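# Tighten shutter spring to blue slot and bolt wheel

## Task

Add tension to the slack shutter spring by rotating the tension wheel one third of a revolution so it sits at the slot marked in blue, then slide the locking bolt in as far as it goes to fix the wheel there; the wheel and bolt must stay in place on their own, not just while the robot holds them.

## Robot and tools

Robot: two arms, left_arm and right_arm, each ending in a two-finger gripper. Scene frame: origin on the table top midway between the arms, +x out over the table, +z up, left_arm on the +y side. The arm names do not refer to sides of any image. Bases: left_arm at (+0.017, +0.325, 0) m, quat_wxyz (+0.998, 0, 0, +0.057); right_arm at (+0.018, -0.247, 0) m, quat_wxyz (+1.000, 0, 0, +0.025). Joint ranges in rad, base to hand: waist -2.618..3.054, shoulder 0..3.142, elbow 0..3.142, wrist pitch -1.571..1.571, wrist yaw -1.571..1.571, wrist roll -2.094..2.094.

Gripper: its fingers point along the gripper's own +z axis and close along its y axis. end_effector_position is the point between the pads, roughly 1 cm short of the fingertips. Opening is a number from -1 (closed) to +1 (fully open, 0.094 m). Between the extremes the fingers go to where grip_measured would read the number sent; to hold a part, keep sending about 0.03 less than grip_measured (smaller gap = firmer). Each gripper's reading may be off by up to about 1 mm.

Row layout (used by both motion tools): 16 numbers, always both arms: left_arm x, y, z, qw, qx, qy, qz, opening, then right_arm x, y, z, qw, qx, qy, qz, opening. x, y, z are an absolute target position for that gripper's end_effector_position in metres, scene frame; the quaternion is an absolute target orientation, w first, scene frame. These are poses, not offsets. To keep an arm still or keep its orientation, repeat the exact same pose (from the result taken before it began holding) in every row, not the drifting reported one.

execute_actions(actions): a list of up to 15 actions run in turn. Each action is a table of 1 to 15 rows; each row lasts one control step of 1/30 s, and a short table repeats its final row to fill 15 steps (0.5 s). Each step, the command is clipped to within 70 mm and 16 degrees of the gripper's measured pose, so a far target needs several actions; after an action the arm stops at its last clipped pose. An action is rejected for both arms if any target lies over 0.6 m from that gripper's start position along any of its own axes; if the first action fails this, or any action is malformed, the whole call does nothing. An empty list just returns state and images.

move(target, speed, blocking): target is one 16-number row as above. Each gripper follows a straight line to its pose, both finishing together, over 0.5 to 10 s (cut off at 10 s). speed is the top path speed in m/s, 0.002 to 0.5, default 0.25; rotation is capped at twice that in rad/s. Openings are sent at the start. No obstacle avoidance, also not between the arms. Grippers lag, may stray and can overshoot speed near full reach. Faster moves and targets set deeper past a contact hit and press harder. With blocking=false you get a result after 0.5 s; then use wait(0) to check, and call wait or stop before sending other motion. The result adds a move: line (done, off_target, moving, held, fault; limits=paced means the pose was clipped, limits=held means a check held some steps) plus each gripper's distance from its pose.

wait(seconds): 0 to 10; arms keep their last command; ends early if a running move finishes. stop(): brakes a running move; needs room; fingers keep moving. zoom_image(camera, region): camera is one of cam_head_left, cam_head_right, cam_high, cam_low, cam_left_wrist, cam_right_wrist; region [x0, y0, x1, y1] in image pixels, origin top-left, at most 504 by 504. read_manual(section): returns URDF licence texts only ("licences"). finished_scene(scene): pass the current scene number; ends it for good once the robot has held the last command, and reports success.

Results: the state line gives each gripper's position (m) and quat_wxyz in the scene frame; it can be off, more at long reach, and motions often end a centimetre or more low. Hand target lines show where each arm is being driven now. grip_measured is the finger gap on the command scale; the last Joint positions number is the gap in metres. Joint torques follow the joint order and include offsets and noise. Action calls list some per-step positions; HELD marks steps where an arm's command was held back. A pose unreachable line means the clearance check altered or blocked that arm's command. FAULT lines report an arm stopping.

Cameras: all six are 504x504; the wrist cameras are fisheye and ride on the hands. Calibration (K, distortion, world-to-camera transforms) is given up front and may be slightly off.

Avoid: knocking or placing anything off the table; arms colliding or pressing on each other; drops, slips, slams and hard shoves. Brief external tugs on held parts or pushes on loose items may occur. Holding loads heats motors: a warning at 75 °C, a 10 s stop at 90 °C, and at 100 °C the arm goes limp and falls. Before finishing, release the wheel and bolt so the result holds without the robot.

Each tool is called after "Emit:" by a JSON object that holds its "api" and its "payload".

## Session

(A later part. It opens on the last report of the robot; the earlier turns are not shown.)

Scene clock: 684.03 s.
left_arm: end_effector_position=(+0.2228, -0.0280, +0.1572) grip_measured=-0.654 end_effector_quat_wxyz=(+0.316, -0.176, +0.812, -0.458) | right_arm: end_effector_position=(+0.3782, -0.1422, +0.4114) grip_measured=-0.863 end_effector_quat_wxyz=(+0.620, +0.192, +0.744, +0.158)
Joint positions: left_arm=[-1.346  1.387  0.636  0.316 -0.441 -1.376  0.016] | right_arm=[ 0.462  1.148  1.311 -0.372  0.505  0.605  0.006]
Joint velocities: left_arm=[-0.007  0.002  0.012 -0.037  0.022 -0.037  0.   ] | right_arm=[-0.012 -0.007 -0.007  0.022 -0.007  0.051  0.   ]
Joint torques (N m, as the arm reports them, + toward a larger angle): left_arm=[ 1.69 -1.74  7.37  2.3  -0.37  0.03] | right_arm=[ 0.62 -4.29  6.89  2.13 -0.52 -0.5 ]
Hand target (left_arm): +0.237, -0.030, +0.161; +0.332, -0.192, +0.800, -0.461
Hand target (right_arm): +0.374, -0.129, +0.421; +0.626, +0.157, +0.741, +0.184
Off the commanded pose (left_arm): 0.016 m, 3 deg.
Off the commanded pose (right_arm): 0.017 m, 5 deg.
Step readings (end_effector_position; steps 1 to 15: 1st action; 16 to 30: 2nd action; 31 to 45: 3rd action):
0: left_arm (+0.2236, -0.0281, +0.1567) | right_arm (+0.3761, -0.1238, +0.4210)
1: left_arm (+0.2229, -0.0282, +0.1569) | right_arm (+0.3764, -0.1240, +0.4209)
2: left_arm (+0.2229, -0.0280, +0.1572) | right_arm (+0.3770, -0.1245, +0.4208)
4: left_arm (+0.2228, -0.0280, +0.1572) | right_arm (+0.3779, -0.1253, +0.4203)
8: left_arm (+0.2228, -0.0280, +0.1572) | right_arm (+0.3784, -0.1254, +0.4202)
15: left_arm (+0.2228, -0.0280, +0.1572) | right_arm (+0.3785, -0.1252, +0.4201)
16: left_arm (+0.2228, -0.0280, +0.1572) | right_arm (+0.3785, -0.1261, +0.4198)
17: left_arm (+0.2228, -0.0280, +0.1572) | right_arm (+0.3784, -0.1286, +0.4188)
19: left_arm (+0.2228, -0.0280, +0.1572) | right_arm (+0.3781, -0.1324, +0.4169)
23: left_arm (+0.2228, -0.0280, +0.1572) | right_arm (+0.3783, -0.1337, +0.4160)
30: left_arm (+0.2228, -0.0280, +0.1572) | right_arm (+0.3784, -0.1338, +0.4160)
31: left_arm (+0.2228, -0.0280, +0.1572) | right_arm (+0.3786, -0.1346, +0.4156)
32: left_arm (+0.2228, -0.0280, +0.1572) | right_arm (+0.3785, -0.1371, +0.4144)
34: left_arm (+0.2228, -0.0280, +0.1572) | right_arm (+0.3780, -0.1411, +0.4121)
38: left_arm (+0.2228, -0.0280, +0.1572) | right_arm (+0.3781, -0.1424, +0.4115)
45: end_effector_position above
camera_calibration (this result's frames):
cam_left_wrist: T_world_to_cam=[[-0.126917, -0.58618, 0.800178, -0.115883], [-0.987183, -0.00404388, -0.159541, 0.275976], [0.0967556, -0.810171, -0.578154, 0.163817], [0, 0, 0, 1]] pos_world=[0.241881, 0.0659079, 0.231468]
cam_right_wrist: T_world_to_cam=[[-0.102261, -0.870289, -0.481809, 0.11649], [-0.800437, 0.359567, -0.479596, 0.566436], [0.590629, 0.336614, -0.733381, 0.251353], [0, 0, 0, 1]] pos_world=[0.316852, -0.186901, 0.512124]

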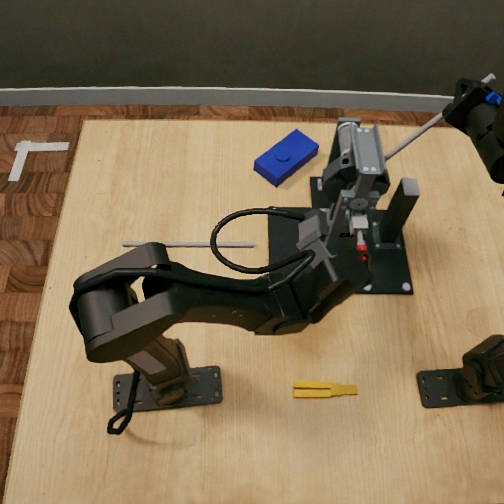

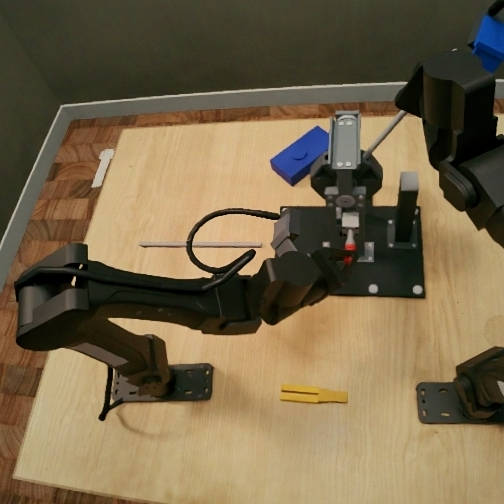

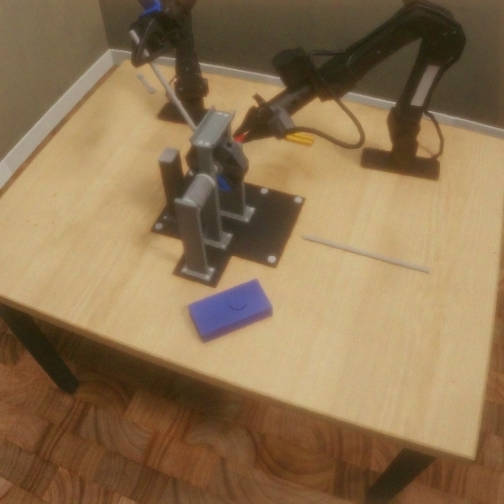

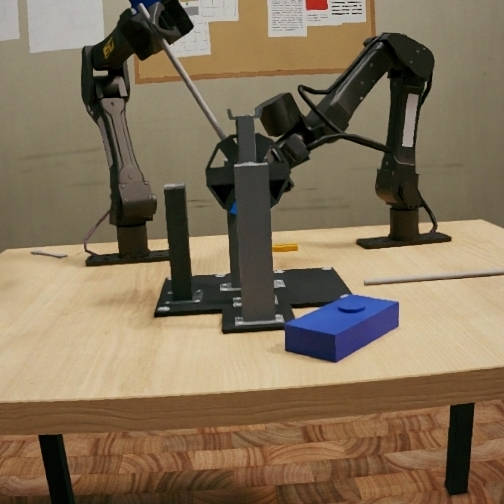

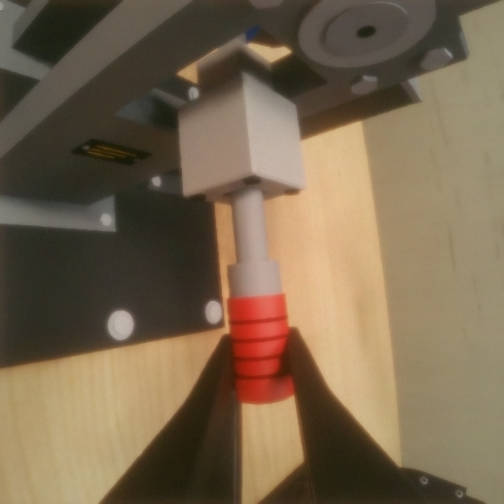

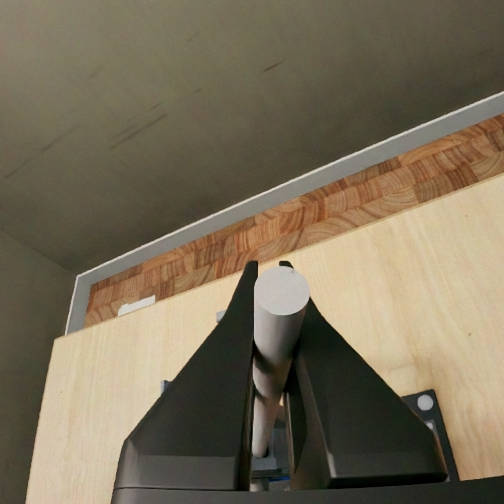

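Emit:
{"api": "execute_actions", "payload": {"actions": [[[0.23,-0.031,0.161,0.332,-0.192,0.800,-0.462,-0.7,0.374,-0.1125,0.428,0.631,0.134,0.747,0.159,-0.89]],[[0.245,-0.030,0.160,0.332,-0.192,0.800,-0.462,-0.7,0.374,-0.1125,0.428,0.631,0.134,0.747,0.159,-0.89]],[[0.255,-0.030,0.160,0.332,-0.192,0.800,-0.462,-0.7,0.374,-0.1125,0.428,0.631,0.134,0.747,0.159,-0.89]]]}}

Emit:
{"api": "zoom_image", "payload": {"camera": "cam_left_wrist", "region": [60, 0, 400, 260]}}

Scene clock: 690.77 s.
left_arm: end_effector_position=(+0.2238, -0.0281, +0.1567) grip_measured=-0.654 end_effector_quat_wxyz=(+0.312, -0.172, +0.815, -0.458) | right_arm: end_effector_position=(+0.3756, -0.1352, +0.4154) grip_measured=-0.863 end_effector_quat_wxyz=(+0.628, +0.185, +0.743, +0.143)
Joint positions: left_arm=[-1.335  1.386  0.636  0.314 -0.418 -1.368  0.016] | right_arm=[ 0.51   1.16   1.326 -0.371  0.57   0.579  0.006]
Joint velocities: left_arm=[ 0.002  0.002  0.012 -0.007  0.022 -0.051  0.001] | right_arm=[ 0.002  0.022 -0.002 -0.037 -0.037 -0.022  0.   ]
Joint torques (N m, as the arm reports them, + toward a larger angle): left_arm=[ 4.93 -0.5   7.82  2.49 -0.07  0.22] | right_arm=[ 2.88 -1.9   9.9   1.9  -0.37 -0.82]
Hand target (left_arm): +0.253, -0.026, +0.161; +0.333, -0.192, +0.800, -0.460
Hand target (right_arm): +0.373, -0.113, +0.428; +0.632, +0.135, +0.746, +0.159
Off the commanded pose (left_arm): 0.031 m, 4 deg.
Off the commanded pose (right_arm): 0.026 m, 6 deg.
Step readings (end_effector_position; steps 1 to 15: 1st action; 16 to 30: 2nd action; 31 to 45: 3rd action):
0: left_arm (+0.2228, -0.0280, +0.1572) | right_arm (+0.3782, -0.1424, +0.4114)
1: left_arm (+0.2223, -0.0281, +0.1574) | right_arm (+0.3777, -0.1417, +0.4113)
2: left_arm (+0.2225, -0.0280, +0.1574) | right_arm (+0.3768, -0.1397, +0.4127)
4: left_arm (+0.2224, -0.0281, +0.1573) | right_arm (+0.3757, -0.1361, +0.4146)
8: left_arm (+0.2225, -0.0280, +0.1573) | right_arm (+0.3758, -0.1351, +0.4153)
15: left_arm (+0.2226, -0.0280, +0.1573) | right_arm (+0.3756, -0.1352, +0.4154)
16: left_arm (+0.2232, -0.0279, +0.1571) | right_arm (+0.3756, -0.1352, +0.4154)
17: left_arm (+0.2233, -0.0282, +0.1569) | right_arm (+0.3756, -0.1352, +0.4154)
19: left_arm (+0.2233, -0.0282, +0.1569) | right_arm (+0.3756, -0.1352, +0.4154)
23: left_arm (+0.2233, -0.0282, +0.1569) | right_arm (+0.3756, -0.1352, +0.4154)
30: left_arm (+0.2233, -0.0282, +0.1569) | right_arm (+0.3756, -0.1352, +0.4154)
31: left_arm (+0.2240, -0.0280, +0.1567) | right_arm (+0.3756, -0.1352, +0.4154)
32: left_arm (+0.2239, -0.0280, +0.1568) | right_arm (+0.3756, -0.1352, +0.4154)
34: left_arm (+0.2238, -0.0280, +0.1567) | right_arm (+0.3756, -0.1352, +0.4154)
38: left_arm (+0.2238, -0.0281, +0.1568) | right_arm (+0.3756, -0.1352, +0.4154)
45: end_effector_position above
camera_calibration (this result's frames):
cam_left_wrist: T_world_to_cam=[[-0.130596, -0.586379, 0.79944, -0.114458], [-0.987844, 0.00838652, -0.155222, 0.276688], [0.0843144, -0.809994, -0.580346, 0.166458], [0, 0, 0, 1]] pos_world=[0.244341, 0.0653938, 0.231054]
cam_right_wrist: T_world_to_cam=[[-0.107879, -0.885296, -0.452342, 0.112077], [-0.791476, 0.351815, -0.499792, 0.567716], [0.601605, 0.304101, -0.738644, 0.247124], [0, 0, 0, 1]] pos_world=[0.312753, -0.17566, 0.516973]

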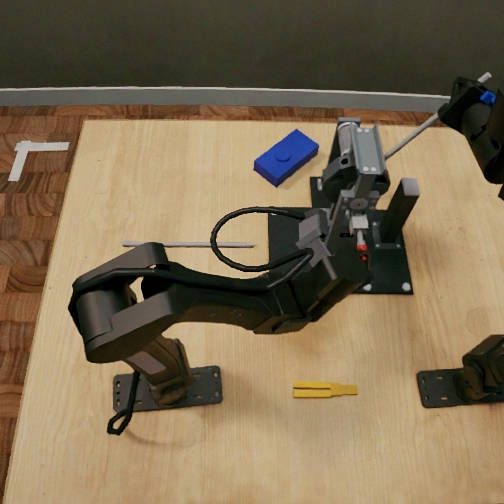

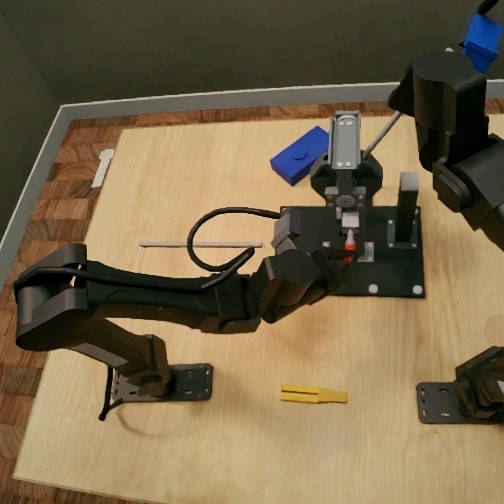

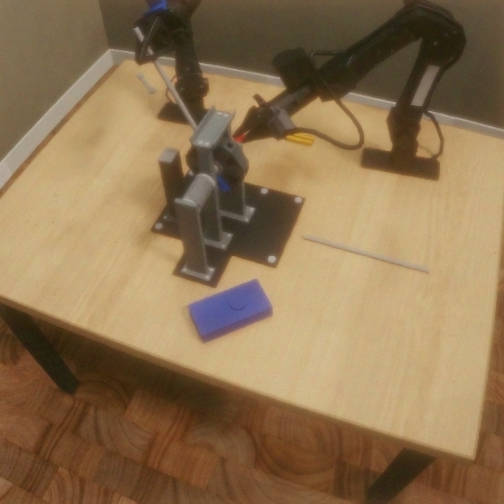

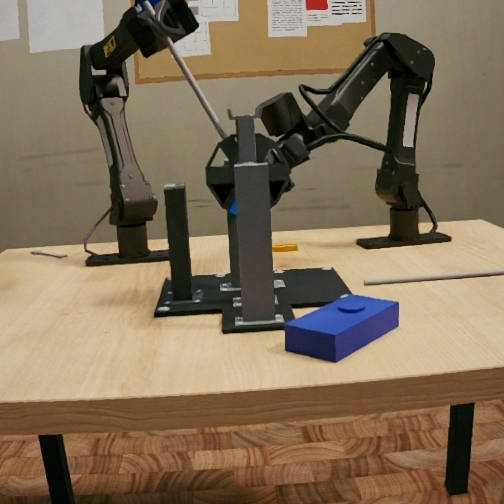

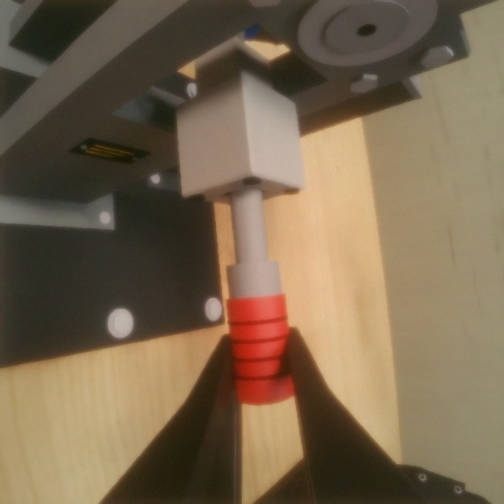

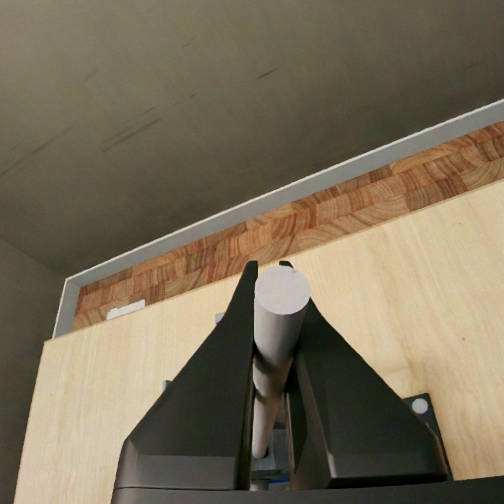

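Region (60, 0, 400, 260) of cam_left_wrist's 504x504 image, scaled by 1.482, with more detail than that image has; it fills the top 385 rows of this view, and the rest is white.

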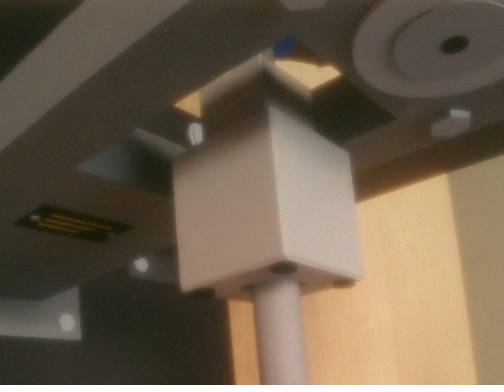

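Emit:
{"api": "execute_actions", "payload": {"actions": [[[0.262,-0.029,0.158,0.332,-0.192,0.800,-0.462,-0.72,0.374,-0.1125,0.428,0.631,0.134,0.747,0.159,-0.89]],[[0.270,-0.029,0.158,0.332,-0.192,0.800,-0.462,-0.72,0.374,-0.1125,0.428,0.631,0.134,0.747,0.159,-0.89]]]}}

Scene clock: 695.87 s.
left_arm: end_effector_position=(+0.2245, -0.0285, +0.1563) grip_measured=-0.654 end_effector_quat_wxyz=(+0.292, -0.155, +0.822, -0.463) | right_arm: end_effector_position=(+0.3756, -0.1352, +0.4154) grip_measured=-0.863 end_effector_quat_wxyz=(+0.628, +0.185, +0.743, +0.143)
Joint positions: left_arm=[-1.297  1.371  0.636  0.298 -0.33  -1.346  0.016] | right_arm=[ 0.51   1.16   1.326 -0.371  0.57   0.579  0.006]
Joint velocities: left_arm=[ 0.007  0.012  0.002 -0.007  0.007  0.037  0.001] | right_arm=[-0.032 -0.017 -0.017 -0.022 -0.037  0.022 -0.   ]
Joint torques (N m, as the arm reports them, + toward a larger angle): left_arm=[ 5.74  1.63  8.18  2.77 -0.49  0.17] | right_arm=[ 2.92 -1.82  9.94  1.92 -0.39 -0.85]
Hand target (left_arm): +0.266, -0.022, +0.159; +0.332, -0.192, +0.801, -0.459
Hand target (right_arm): +0.373, -0.113, +0.428; +0.632, +0.135, +0.746, +0.159
Off the commanded pose (left_arm): 0.046 m, 7 deg.
Off the commanded pose (right_arm): 0.026 m, 6 deg.
Step readings (end_effector_position; steps 1 to 15: 1st action; 16 to 30: 2nd action):
0: left_arm (+0.2238, -0.0281, +0.1567) | right_arm (+0.3756, -0.1352, +0.4154)
1: left_arm (+0.2242, -0.0280, +0.1566) | right_arm (+0.3756, -0.1352, +0.4154)
2: left_arm (+0.2242, -0.0281, +0.1567) | right_arm (+0.3756, -0.1352, +0.4154)
4: left_arm (+0.2241, -0.0282, +0.1566) | right_arm (+0.3756, -0.1352, +0.4154)
8: left_arm (+0.2240, -0.0283, +0.1565) | right_arm (+0.3756, -0.1352, +0.4154)
15: left_arm (+0.2241, -0.0283, +0.1564) | right_arm (+0.3756, -0.1352, +0.4154)
16: left_arm (+0.2246, -0.0282, +0.1563) | right_arm (+0.3756, -0.1352, +0.4154)
17: left_arm (+0.2246, -0.0283, +0.1566) | right_arm (+0.3756, -0.1352, +0.4154)
19: left_arm (+0.2246, -0.0284, +0.1563) | right_arm (+0.3756, -0.1352, +0.4154)
23: left_arm (+0.2245, -0.0284, +0.1564) | right_arm (+0.3756, -0.1352, +0.4154)
30: end_effector_position above
camera_calibration (this result's frames):
cam_left_wrist: T_world_to_cam=[[-0.143729, -0.581467, 0.800773, -0.111366], [-0.989143, 0.0593718, -0.134428, 0.2758], [0.0306218, -0.811401, -0.583688, 0.178388], [0, 0, 0, 1]] pos_world=[0.251337, 0.0636136, 0.230376]
cam_right_wrist: T_world_to_cam=[[-0.107879, -0.885296, -0.452342, 0.112077], [-0.791476, 0.351815, -0.499792, 0.567716], [0.601605, 0.304101, -0.738644, 0.247124], [0, 0, 0, 1]] pos_world=[0.312753, -0.17566, 0.516973]

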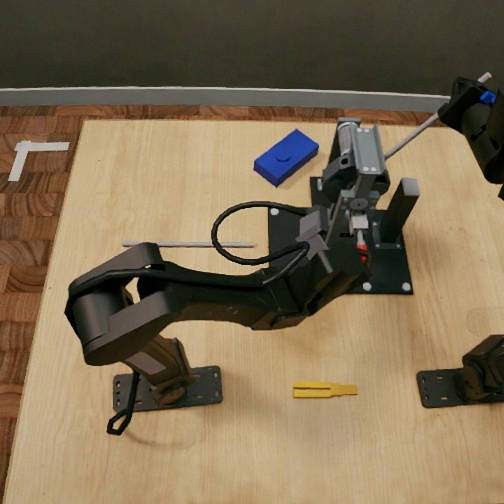

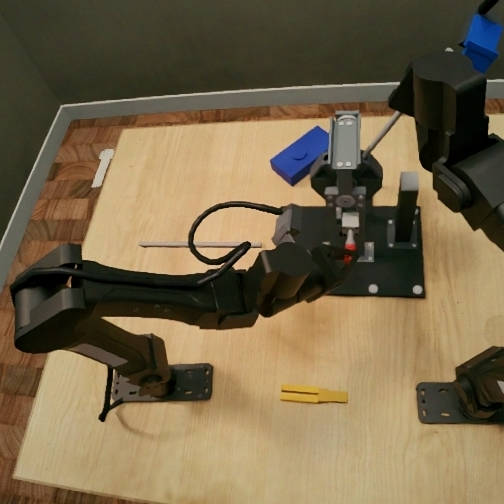

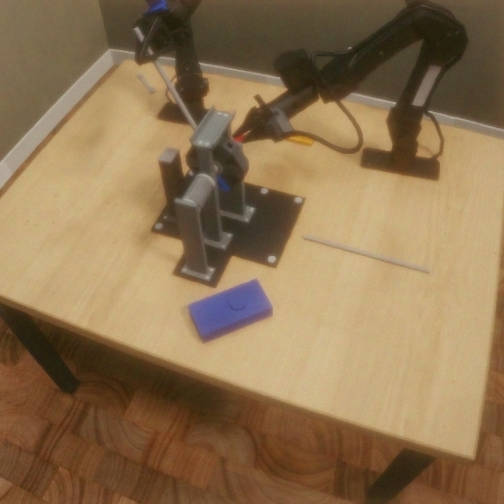

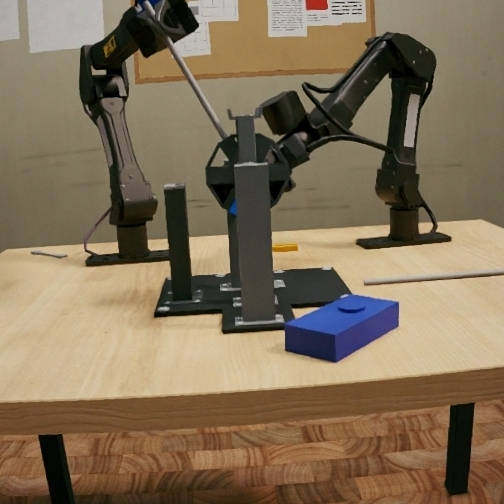

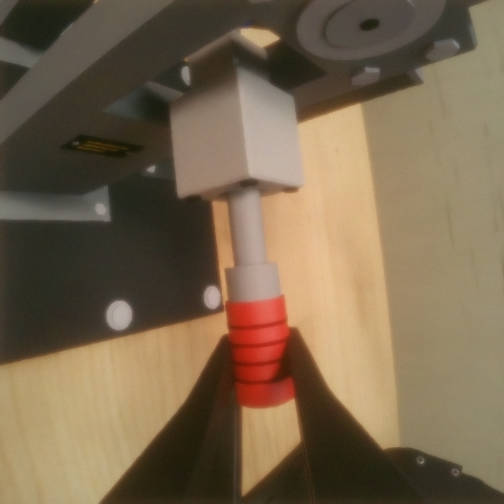

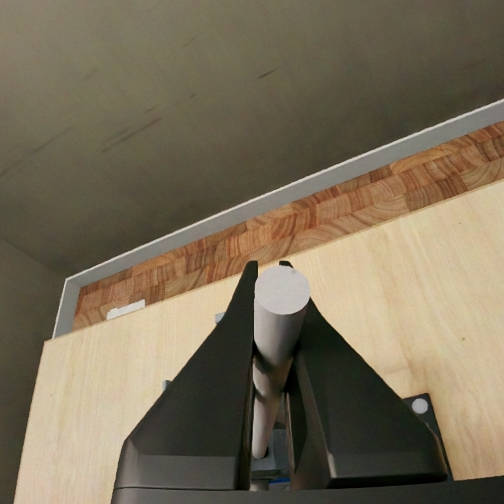

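Emit:
{"api": "execute_actions", "payload": {"actions": [[[0.224,-0.029,0.159,0.332,-0.192,0.800,-0.462,-0.72,0.374,-0.1125,0.428,0.631,0.134,0.747,0.159,-0.89]],[[0.222,-0.029,0.161,0.332,-0.192,0.800,-0.462,-0.2,0.374,-0.1125,0.428,0.631,0.134,0.747,0.159,-0.89]],[[0.222,-0.029,0.163,0.39,-0.225,0.774,-0.447,-0.2,0.374,-0.1125,0.428,0.631,0.134,0.747,0.159,-0.89]],[[0.222,-0.029,0.163,0.445,-0.257,0.744,-0.430,-0.2,0.374,-0.1125,0.428,0.631,0.134,0.747,0.159,-0.89]],[[0.222,-0.029,0.163,0.4972,-0.2874,0.7092,-0.4096,-0.2,0.374,-0.1125,0.428,0.631,0.134,0.747,0.159,-0.89]],[[0.222,-0.029,0.163,0.4972,-0.2874,0.7092,-0.4096,-0.2,0.374,-0.1125,0.428,0.631,0.134,0.747,0.159,-0.89]]]}}

Scene clock: 722.97 s.
left_arm: end_effector_position=(+0.2208, -0.0257, +0.1552) grip_measured=-0.202 end_effector_quat_wxyz=(+0.489, -0.285, +0.716, -0.410) | right_arm: end_effector_position=(+0.3756, -0.1352, +0.4154) grip_measured=-0.863 end_effector_quat_wxyz=(+0.628, +0.185, +0.743, +0.143)
Joint positions: left_arm=[-1.561  1.659  0.708  0.533 -1.093 -1.452  0.038] | right_arm=[ 0.51   1.16   1.326 -0.371  0.57   0.579  0.006]
Joint velocities: left_arm=[-0.007 -0.007 -0.012 -0.081 -0.051 -0.037  0.001] | right_arm=[ 0.002  0.002 -0.002 -0.11  -0.022  0.037 -0.001]
Joint torques (N m, as the arm reports them, + toward a larger angle): left_arm=[-0.17 -5.95  7.06  1.54 -0.47  0.14] | right_arm=[ 2.88 -1.88  9.82  1.91 -0.38 -0.81]
Hand target (left_arm): +0.222, -0.029, +0.163; +0.497, -0.287, +0.709, -0.409
Hand target (right_arm): +0.373, -0.113, +0.428; +0.632, +0.135, +0.746, +0.159
Off the commanded pose (left_arm): 0.009 m, 1 deg.
Off the commanded pose (right_arm): 0.026 m, 6 deg.
Step readings (end_effector_position; steps 1 to 15: 1st action; 16 to 30: 2nd action; 31 to 45: 3rd action; 46 to 60: 4th action; 61 to 75: 5th action; 76 to 90: 6th action):
0: left_arm (+0.2245, -0.0285, +0.1563) | right_arm (+0.3756, -0.1352, +0.4154)
1: left_arm (+0.2218, -0.0288, +0.1574) | right_arm (+0.3756, -0.1352, +0.4154)
2: left_arm (+0.2219, -0.0287, +0.1574) | right_arm (+0.3756, -0.1352, +0.4154)
4: left_arm (+0.2222, -0.0286, +0.1572) | right_arm (+0.3756, -0.1352, +0.4154)
8: left_arm (+0.2226, -0.0284, +0.1573) | right_arm (+0.3756, -0.1352, +0.4154)
15: left_arm (+0.2226, -0.0285, +0.1573) | right_arm (+0.3756, -0.1352, +0.4154)
16: left_arm (+0.2224, -0.0285, +0.1575) | right_arm (+0.3756, -0.1352, +0.4154)
17: left_arm (+0.2221, -0.0287, +0.1578) | right_arm (+0.3756, -0.1352, +0.4154)
19: left_arm (+0.2214, -0.0292, +0.1584) | right_arm (+0.3756, -0.1352, +0.4154)
23: left_arm (+0.2215, -0.0291, +0.1590) | right_arm (+0.3756, -0.1352, +0.4154)
30: left_arm (+0.2219, -0.0289, +0.1593) | right_arm (+0.3756, -0.1352, +0.4154)
31: left_arm (+0.2225, -0.0279, +0.1596) | right_arm (+0.3756, -0.1352, +0.4154)
32: left_arm (+0.2208, -0.0286, +0.1592) | right_arm (+0.3756, -0.1352, +0.4154)
34: left_arm (+0.2137, -0.0323, +0.1540) | right_arm (+0.3756, -0.1352, +0.4154)
38: left_arm (+0.2133, -0.0306, +0.1479) | right_arm (+0.3756, -0.1352, +0.4154)
45: left_arm (+0.2179, -0.0268, +0.1523) | right_arm (+0.3756, -0.1352, +0.4154)
46: left_arm (+0.2190, -0.0257, +0.1530) | right_arm (+0.3756, -0.1352, +0.4154)
47: left_arm (+0.2187, -0.0266, +0.1533) | right_arm (+0.3756, -0.1352, +0.4154)
49: left_arm (+0.2147, -0.0311, +0.1497) | right_arm (+0.3756, -0.1352, +0.4154)
53: left_arm (+0.2152, -0.0289, +0.1450) | right_arm (+0.3756, -0.1352, +0.4154)
60: left_arm (+0.2187, -0.0252, +0.1501) | right_arm (+0.3756, -0.1352, +0.4154)
61: left_arm (+0.2198, -0.0241, +0.1512) | right_arm (+0.3756, -0.1352, +0.4154)
62: left_arm (+0.2202, -0.0258, +0.1523) | right_arm (+0.3756, -0.1352, +0.4154)
64: left_arm (+0.2175, -0.0316, +0.1501) | right_arm (+0.3756, -0.1352, +0.4154)
68: left_arm (+0.2177, -0.0299, +0.1477) | right_arm (+0.3756, -0.1352, +0.4154)
75: left_arm (+0.2201, -0.0261, +0.1523) | right_arm (+0.3756, -0.1352, +0.4154)
76: left_arm (+0.2202, -0.0259, +0.1527) | right_arm (+0.3756, -0.1352, +0.4154)
77: left_arm (+0.2204, -0.0259, +0.1531) | right_arm (+0.3756, -0.1352, +0.4154)
79: left_arm (+0.2205, -0.0258, +0.1539) | right_arm (+0.3756, -0.1352, +0.4154)
83: left_arm (+0.2207, -0.0257, +0.1547) | right_arm (+0.3756, -0.1352, +0.4154)
90: end_effector_position above
camera_calibration (this result's frames):
cam_left_wrist: T_world_to_cam=[[-0.0653763, -0.61035, 0.789429, -0.125646], [-0.846516, -0.38495, -0.367729, 0.265195], [0.528334, -0.692305, -0.491504, 0.0590044], [0, 0, 0, 1]] pos_world=[0.185103, 0.0662475, 0.22571]
cam_right_wrist: T_world_to_cam=[[-0.107879, -0.885296, -0.452342, 0.112077], [-0.791476, 0.351815, -0.499792, 0.567716], [0.601605, 0.304101, -0.738644, 0.247124], [0, 0, 0, 1]] pos_world=[0.312753, -0.17566, 0.516973]

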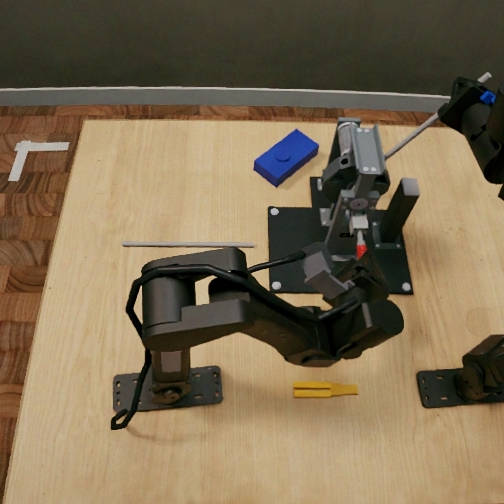

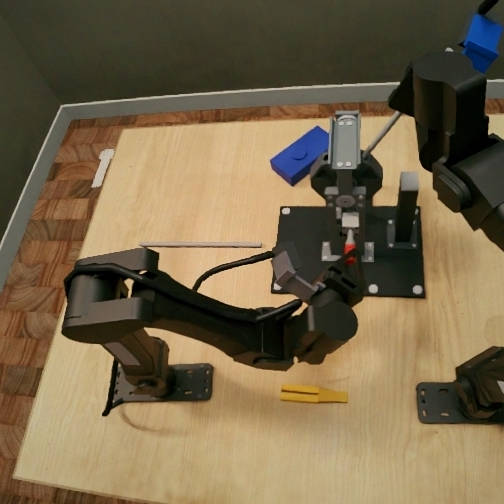

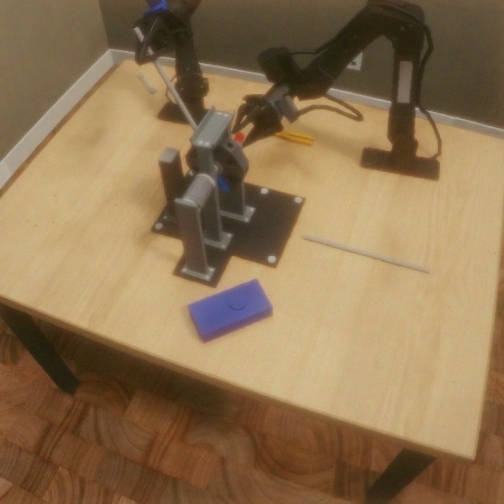

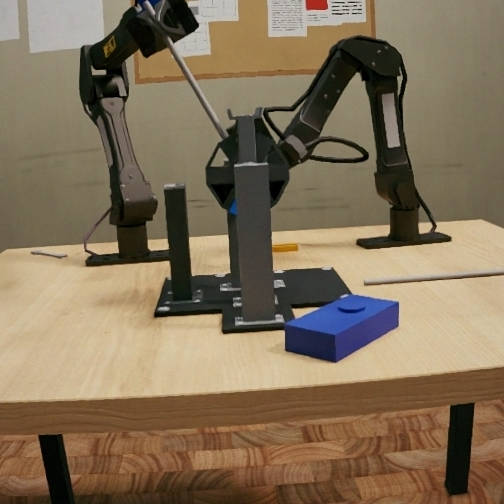

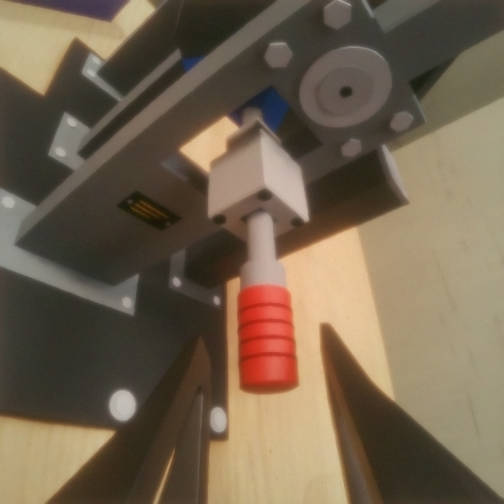

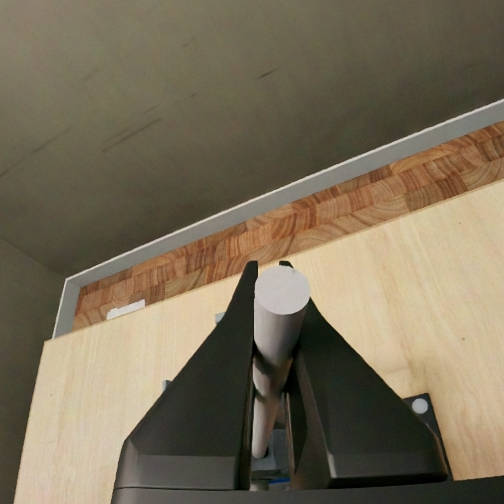

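Emit:
{"api": "execute_actions", "payload": {"actions": []}}

Scene clock: 739.60 s.
left_arm: end_effector_position=(+0.2209, -0.0256, +0.1553) grip_measured=-0.202 end_effector_quat_wxyz=(+0.489, -0.285, +0.715, -0.410) | right_arm: end_effector_position=(+0.3756, -0.1352, +0.4154) grip_measured=-0.863 end_effector_quat_wxyz=(+0.628, +0.185, +0.743, +0.143)
Joint positions: left_arm=[-1.561  1.659  0.708  0.534 -1.093 -1.452  0.038] | right_arm=[ 0.51   1.16   1.326 -0.371  0.57   0.579  0.006]
Joint velocities: left_arm=[-0.012 -0.017 -0.012 -0.081  0.022 -0.007 -0.001] | right_arm=[-0.007 -0.007  0.007 -0.037  0.066 -0.081 -0.   ]
Joint torques (N m, as the arm reports them, + toward a larger angle): left_arm=[-0.13 -6.    7.06  1.55 -0.49  0.16] | right_arm=[ 2.84 -1.82  9.91  1.91 -0.35 -0.82]
Hand target (left_arm): +0.222, -0.029, +0.163; +0.497, -0.287, +0.709, -0.409
Hand target (right_arm): +0.373, -0.113, +0.428; +0.632, +0.135, +0.746, +0.159
Off the commanded pose (left_arm): 0.008 m, 1 deg.
Off the commanded pose (right_arm): 0.026 m, 6 deg.
camera_calibration (this result's frames):
cam_left_wrist: T_world_to_cam=[[-0.0653586, -0.60979, 0.789864, -0.125797], [-0.846291, -0.385516, -0.367654, 0.265197], [0.528697, -0.692483, -0.490863, 0.0588765], [0, 0, 0, 1]] pos_world=[0.185084, 0.0662988, 0.225764]
cam_right_wrist: T_world_to_cam=[[-0.107879, -0.885296, -0.452342, 0.112077], [-0.791476, 0.351815, -0.499792, 0.567716], [0.601605, 0.304101, -0.738644, 0.247124], [0, 0, 0, 1]] pos_world=[0.312753, -0.17566, 0.516973]

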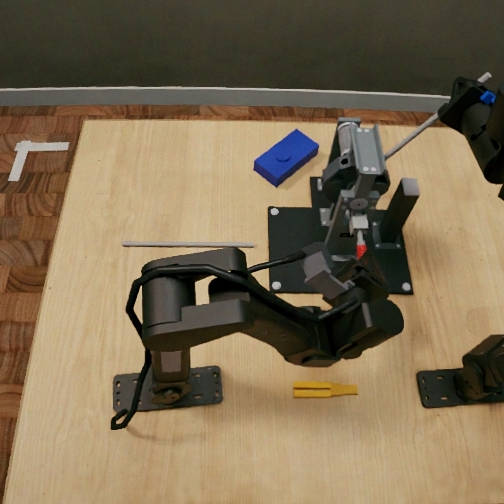

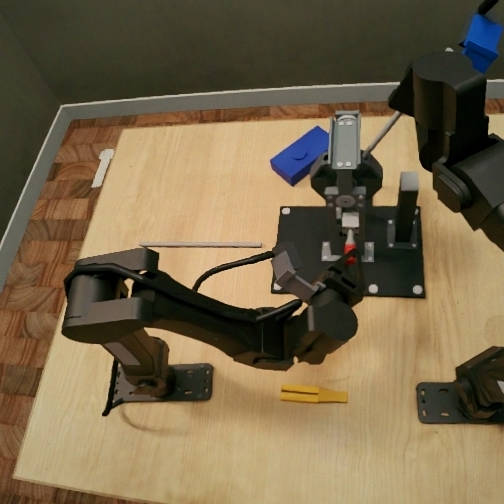

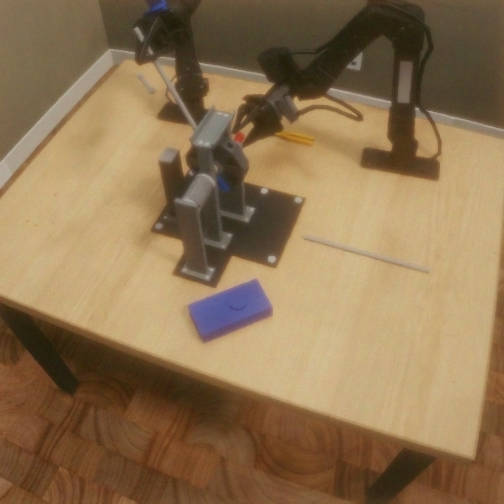

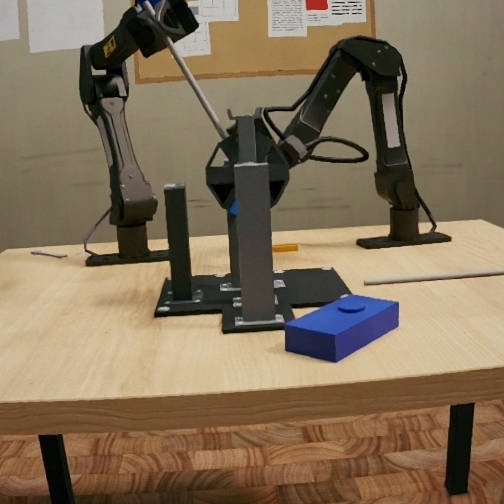

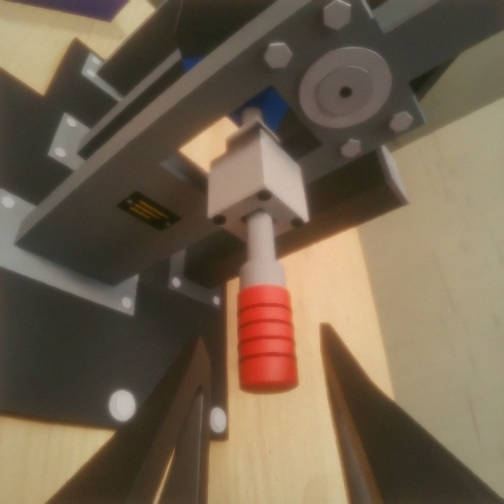

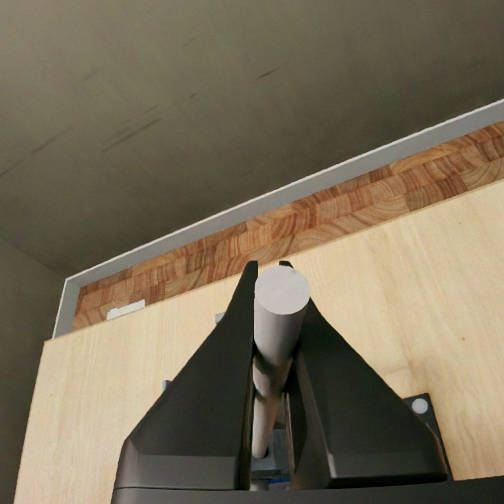

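Emit:
{"api": "zoom_image", "payload": {"camera": "cam_left_wrist", "region": [160, 40, 340, 220]}}

Emit:
{"api": "execute_actions", "payload": {"actions": [[[0.222,-0.029,0.163,0.4972,-0.2874,0.7092,-0.4096,-0.45,0.374,-0.1125,0.428,0.631,0.134,0.747,0.159,-0.89]],[[0.222,-0.029,0.163,0.4972,-0.2874,0.7092,-0.4096,-0.7,0.374,-0.1125,0.428,0.631,0.134,0.747,0.159,-0.89]],[[0.230,-0.029,0.163,0.4972,-0.2874,0.7092,-0.4096,-0.7,0.374,-0.1125,0.428,0.631,0.134,0.747,0.159,-0.89]],[[0.238,-0.029,0.163,0.4972,-0.2874,0.7092,-0.4096,-0.7,0.374,-0.1125,0.428,0.631,0.134,0.747,0.159,-0.89]]]}}

Region (160, 40, 340, 220) of cam_left_wrist's 504x504 image, scaled by 2.800, with more detail than that image has.

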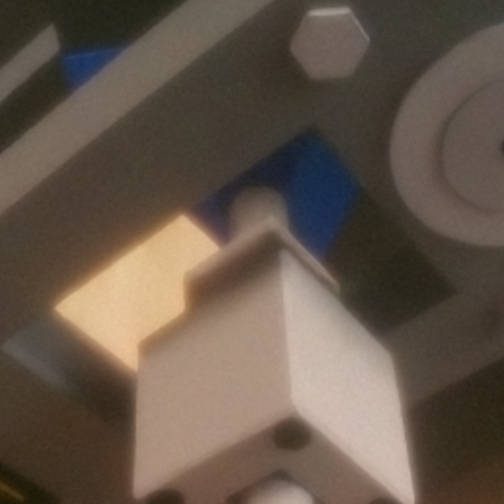

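Scene clock: 746.40 s.
left_arm: end_effector_position=(+0.2266, -0.0265, +0.1571) grip_measured=-0.656 end_effector_quat_wxyz=(+0.491, -0.281, +0.716, -0.409) | right_arm: end_effector_position=(+0.3756, -0.1352, +0.4154) grip_measured=-0.863 end_effector_quat_wxyz=(+0.628, +0.185, +0.743, +0.143)
Joint positions: left_arm=[-1.542  1.661  0.71   0.556 -1.075 -1.421  0.016] | right_arm=[ 0.51   1.16   1.326 -0.371  0.57   0.579  0.006]
Joint velocities: left_arm=[ 0.002 -0.002  0.002  0.037  0.007  0.022  0.   ] | right_arm=[-0.007  0.002 -0.012  0.022  0.007 -0.051 -0.001]
Joint torques (N m, as the arm reports them, + toward a larger angle): left_arm=[ 2.03 -5.38  6.92  1.83 -0.19  0.24] | right_arm=[ 2.89 -1.85  9.93  1.89 -0.4  -0.82]
Hand target (left_arm): +0.238, -0.028, +0.163; +0.497, -0.287, +0.709, -0.409
Hand target (right_arm): +0.373, -0.113, +0.428; +0.632, +0.135, +0.746, +0.159
Off the commanded pose (left_arm): 0.013 m, 1 deg.
Off the commanded pose (right_arm): 0.026 m, 6 deg.
Step readings (end_effector_position; steps 1 to 15: 1st action; 16 to 30: 2nd action; 31 to 45: 3rd action; 46 to 60: 4th action):
0: left_arm (+0.2209, -0.0256, +0.1553) | right_arm (+0.3756, -0.1352, +0.4154)
1: left_arm (+0.2209, -0.0256, +0.1553) | right_arm (+0.3756, -0.1352, +0.4154)
2: left_arm (+0.2209, -0.0256, +0.1553) | right_arm (+0.3756, -0.1352, +0.4154)
4: left_arm (+0.2209, -0.0256, +0.1553) | right_arm (+0.3756, -0.1352, +0.4154)
8: left_arm (+0.2209, -0.0257, +0.1554) | right_arm (+0.3756, -0.1352, +0.4154)
15: left_arm (+0.2209, -0.0257, +0.1554) | right_arm (+0.3756, -0.1352, +0.4154)
16: left_arm (+0.2209, -0.0257, +0.1555) | right_arm (+0.3756, -0.1352, +0.4154)
17: left_arm (+0.2211, -0.0264, +0.1571) | right_arm (+0.3756, -0.1352, +0.4154)
19: left_arm (+0.2211, -0.0264, +0.1569) | right_arm (+0.3756, -0.1352, +0.4154)
23: left_arm (+0.2211, -0.0264, +0.1569) | right_arm (+0.3756, -0.1352, +0.4154)
30: left_arm (+0.2211, -0.0264, +0.1569) | right_arm (+0.3756, -0.1352, +0.4154)
31: left_arm (+0.2214, -0.0265, +0.1568) | right_arm (+0.3756, -0.1352, +0.4154)
32: left_arm (+0.2214, -0.0266, +0.1569) | right_arm (+0.3756, -0.1352, +0.4154)
34: left_arm (+0.2214, -0.0266, +0.1569) | right_arm (+0.3756, -0.1352, +0.4154)
38: left_arm (+0.2214, -0.0266, +0.1569) | right_arm (+0.3756, -0.1352, +0.4154)
45: left_arm (+0.2214, -0.0266, +0.1569) | right_arm (+0.3756, -0.1352, +0.4154)
46: left_arm (+0.2220, -0.0265, +0.1569) | right_arm (+0.3756, -0.1352, +0.4154)
47: left_arm (+0.2234, -0.0264, +0.1570) | right_arm (+0.3756, -0.1352, +0.4154)
49: left_arm (+0.2266, -0.0265, +0.1569) | right_arm (+0.3756, -0.1352, +0.4154)
53: left_arm (+0.2266, -0.0265, +0.1571) | right_arm (+0.3756, -0.1352, +0.4154)
60: end_effector_position above
camera_calibration (this result's frames):
cam_left_wrist: T_world_to_cam=[[-0.0715768, -0.614215, 0.785886, -0.125444], [-0.84587, -0.380151, -0.37415, 0.271462], [0.528564, -0.691538, -0.492336, 0.0563616], [0, 0, 0, 1]] pos_world=[0.190852, 0.0651231, 0.227901]
cam_right_wrist: T_world_to_cam=[[-0.107879, -0.885296, -0.452342, 0.112077], [-0.791476, 0.351815, -0.499792, 0.567716], [0.601605, 0.304101, -0.738644, 0.247124], [0, 0, 0, 1]] pos_world=[0.312753, -0.17566, 0.516973]

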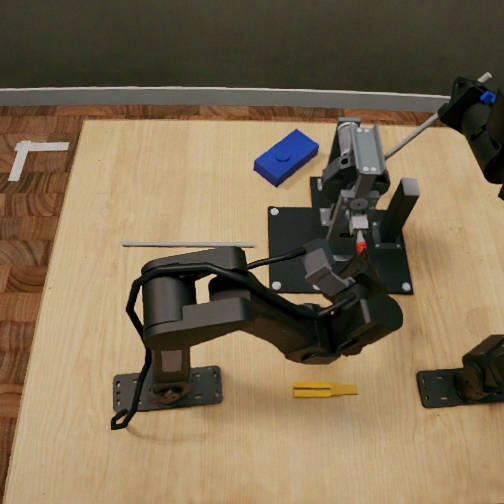

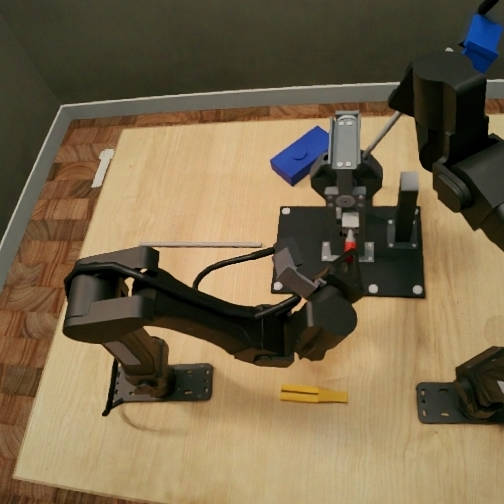

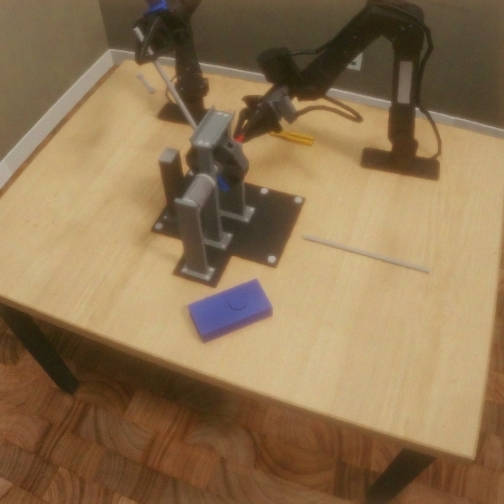

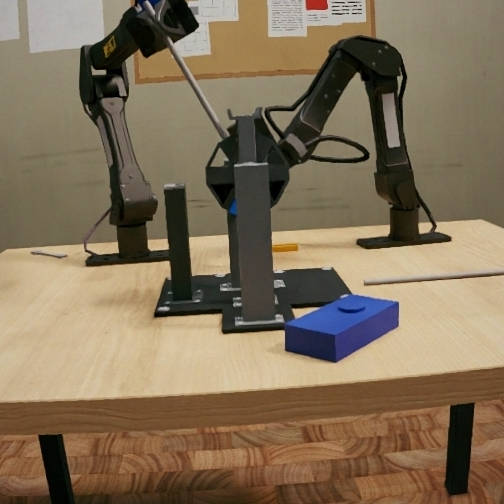

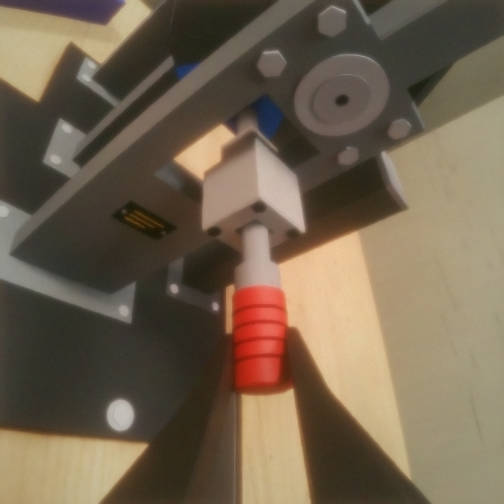

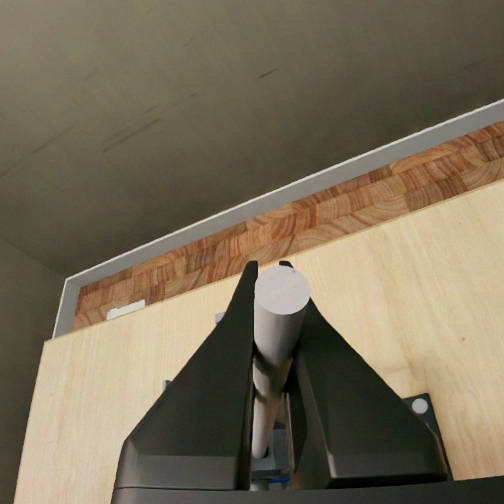

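The bolt moved 5 mm. Continuing the push.

Emit:
{"api": "execute_actions", "payload": {"actions": [[[0.245,-0.029,0.163,0.4972,-0.2874,0.7092,-0.4096,-0.7,0.374,-0.1125,0.428,0.631,0.134,0.747,0.159,-0.89]],[[0.252,-0.029,0.163,0.4972,-0.2874,0.7092,-0.4096,-0.7,0.374,-0.1125,0.428,0.631,0.134,0.747,0.159,-0.89]],[[0.258,-0.029,0.163,0.4972,-0.2874,0.7092,-0.4096,-0.7,0.374,-0.1125,0.428,0.631,0.134,0.747,0.159,-0.89]]]}}

Scene clock: 751.63 s.
left_arm: end_effector_position=(+0.2278, -0.0266, +0.1573) grip_measured=-0.656 end_effector_quat_wxyz=(+0.495, -0.273, +0.719, -0.404) | right_arm: end_effector_position=(+0.3756, -0.1352, +0.4154) grip_measured=-0.863 end_effector_quat_wxyz=(+0.628, +0.185, +0.743, +0.143)
Joint positions: left_arm=[-1.538  1.661  0.71   0.56  -1.07  -1.394  0.016] | right_arm=[ 0.51   1.16   1.326 -0.371  0.57   0.579  0.006]
Joint velocities: left_arm=[-0.012 -0.012 -0.007  0.037  0.022  0.022 -0.001] | right_arm=[-0.027 -0.032 -0.002 -0.007  0.022  0.022 -0.001]
Joint torques (N m, as the arm reports them, + toward a larger angle): left_arm=[ 5.91 -4.87  6.94  2.18  0.3   0.38] | right_arm=[ 2.85 -1.84  9.86  1.91 -0.37 -0.81]
Hand target (left_arm): +0.256, -0.026, +0.164; +0.498, -0.287, +0.708, -0.409
Hand target (right_arm): +0.373, -0.113, +0.428; +0.632, +0.135, +0.746, +0.159
Off the commanded pose (left_arm): 0.031 m, 2 deg.
Off the commanded pose (right_arm): 0.026 m, 6 deg.
Step readings (end_effector_position; steps 1 to 15: 1st action; 16 to 30: 2nd action; 31 to 45: 3rd action):
0: left_arm (+0.2266, -0.0265, +0.1571) | right_arm (+0.3756, -0.1352, +0.4154)
1: left_arm (+0.2270, -0.0265, +0.1572) | right_arm (+0.3756, -0.1352, +0.4154)
2: left_arm (+0.2270, -0.0265, +0.1572) | right_arm (+0.3756, -0.1352, +0.4154)
4: left_arm (+0.2270, -0.0266, +0.1572) | right_arm (+0.3756, -0.1352, +0.4154)
8: left_arm (+0.2270, -0.0266, +0.1572) | right_arm (+0.3756, -0.1352, +0.4154)
15: left_arm (+0.2270, -0.0266, +0.1572) | right_arm (+0.3756, -0.1352, +0.4154)
16: left_arm (+0.2275, -0.0265, +0.1573) | right_arm (+0.3756, -0.1352, +0.4154)
17: left_arm (+0.2274, -0.0265, +0.1573) | right_arm (+0.3756, -0.1352, +0.4154)
19: left_arm (+0.2274, -0.0265, +0.1573) | right_arm (+0.3756, -0.1352, +0.4154)
23: left_arm (+0.2274, -0.0265, +0.1573) | right_arm (+0.3756, -0.1352, +0.4154)
30: left_arm (+0.2274, -0.0265, +0.1573) | right_arm (+0.3756, -0.1352, +0.4154)
31: left_arm (+0.2278, -0.0265, +0.1573) | right_arm (+0.3756, -0.1352, +0.4154)
32: left_arm (+0.2278, -0.0266, +0.1573) | right_arm (+0.3756, -0.1352, +0.4154)
34: left_arm (+0.2278, -0.0266, +0.1573) | right_arm (+0.3756, -0.1352, +0.4154)
38: left_arm (+0.2278, -0.0266, +0.1573) | right_arm (+0.3756, -0.1352, +0.4154)
45: end_effector_position above
camera_calibration (this result's frames):
cam_left_wrist: T_world_to_cam=[[-0.0804039, -0.630683, 0.771864, -0.121809], [-0.844958, -0.367656, -0.388426, 0.274838], [0.528754, -0.683424, -0.50334, 0.0577629], [0, 0, 0, 1]] pos_world=[0.19189, 0.0636996, 0.229848]
cam_right_wrist: T_world_to_cam=[[-0.107879, -0.885296, -0.452342, 0.112077], [-0.791476, 0.351815, -0.499792, 0.567716], [0.601605, 0.304101, -0.738644, 0.247124], [0, 0, 0, 1]] pos_world=[0.312753, -0.17566, 0.516973]

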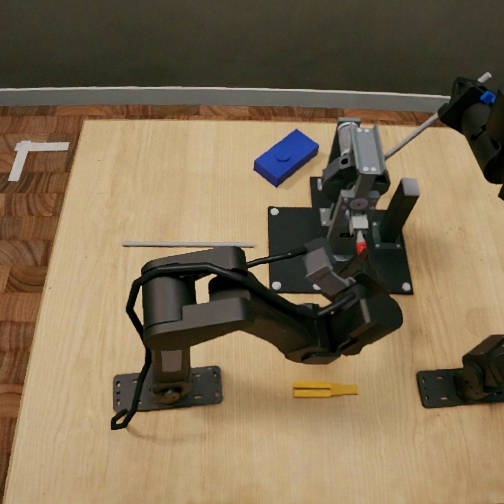

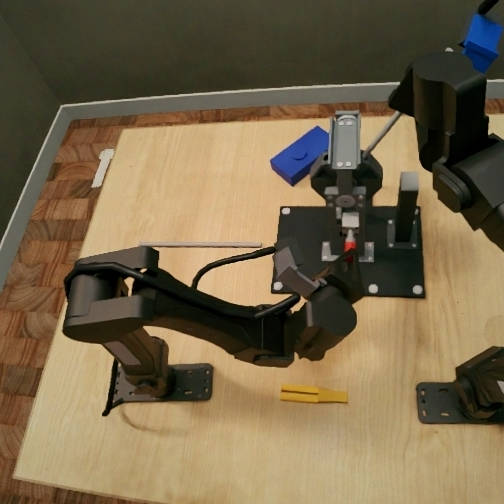

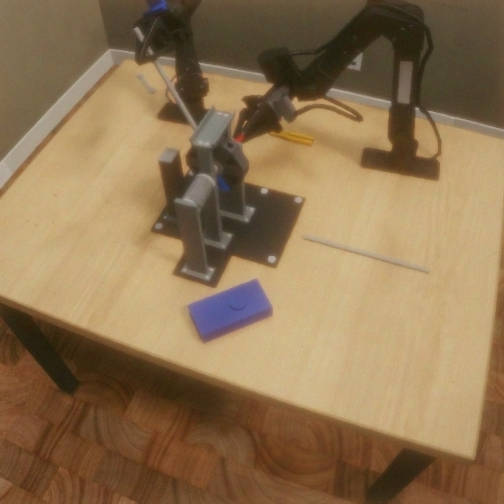

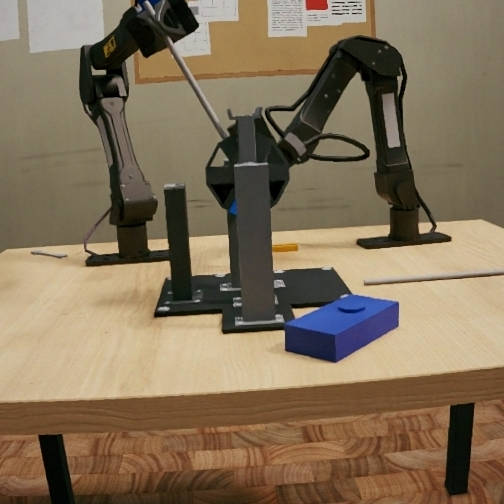

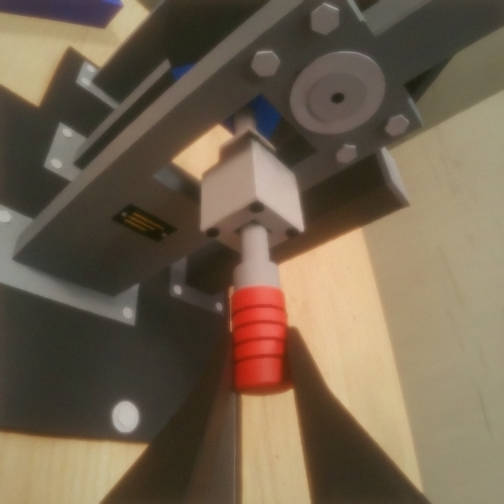

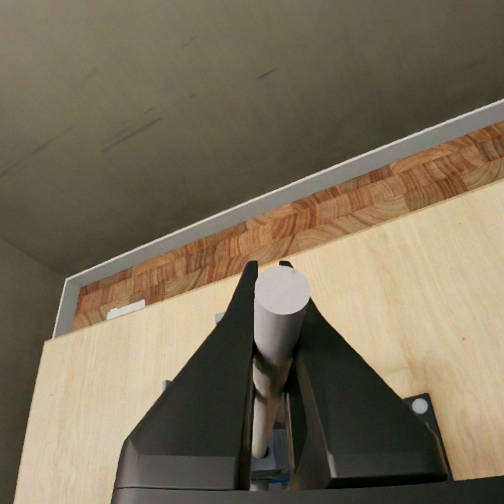

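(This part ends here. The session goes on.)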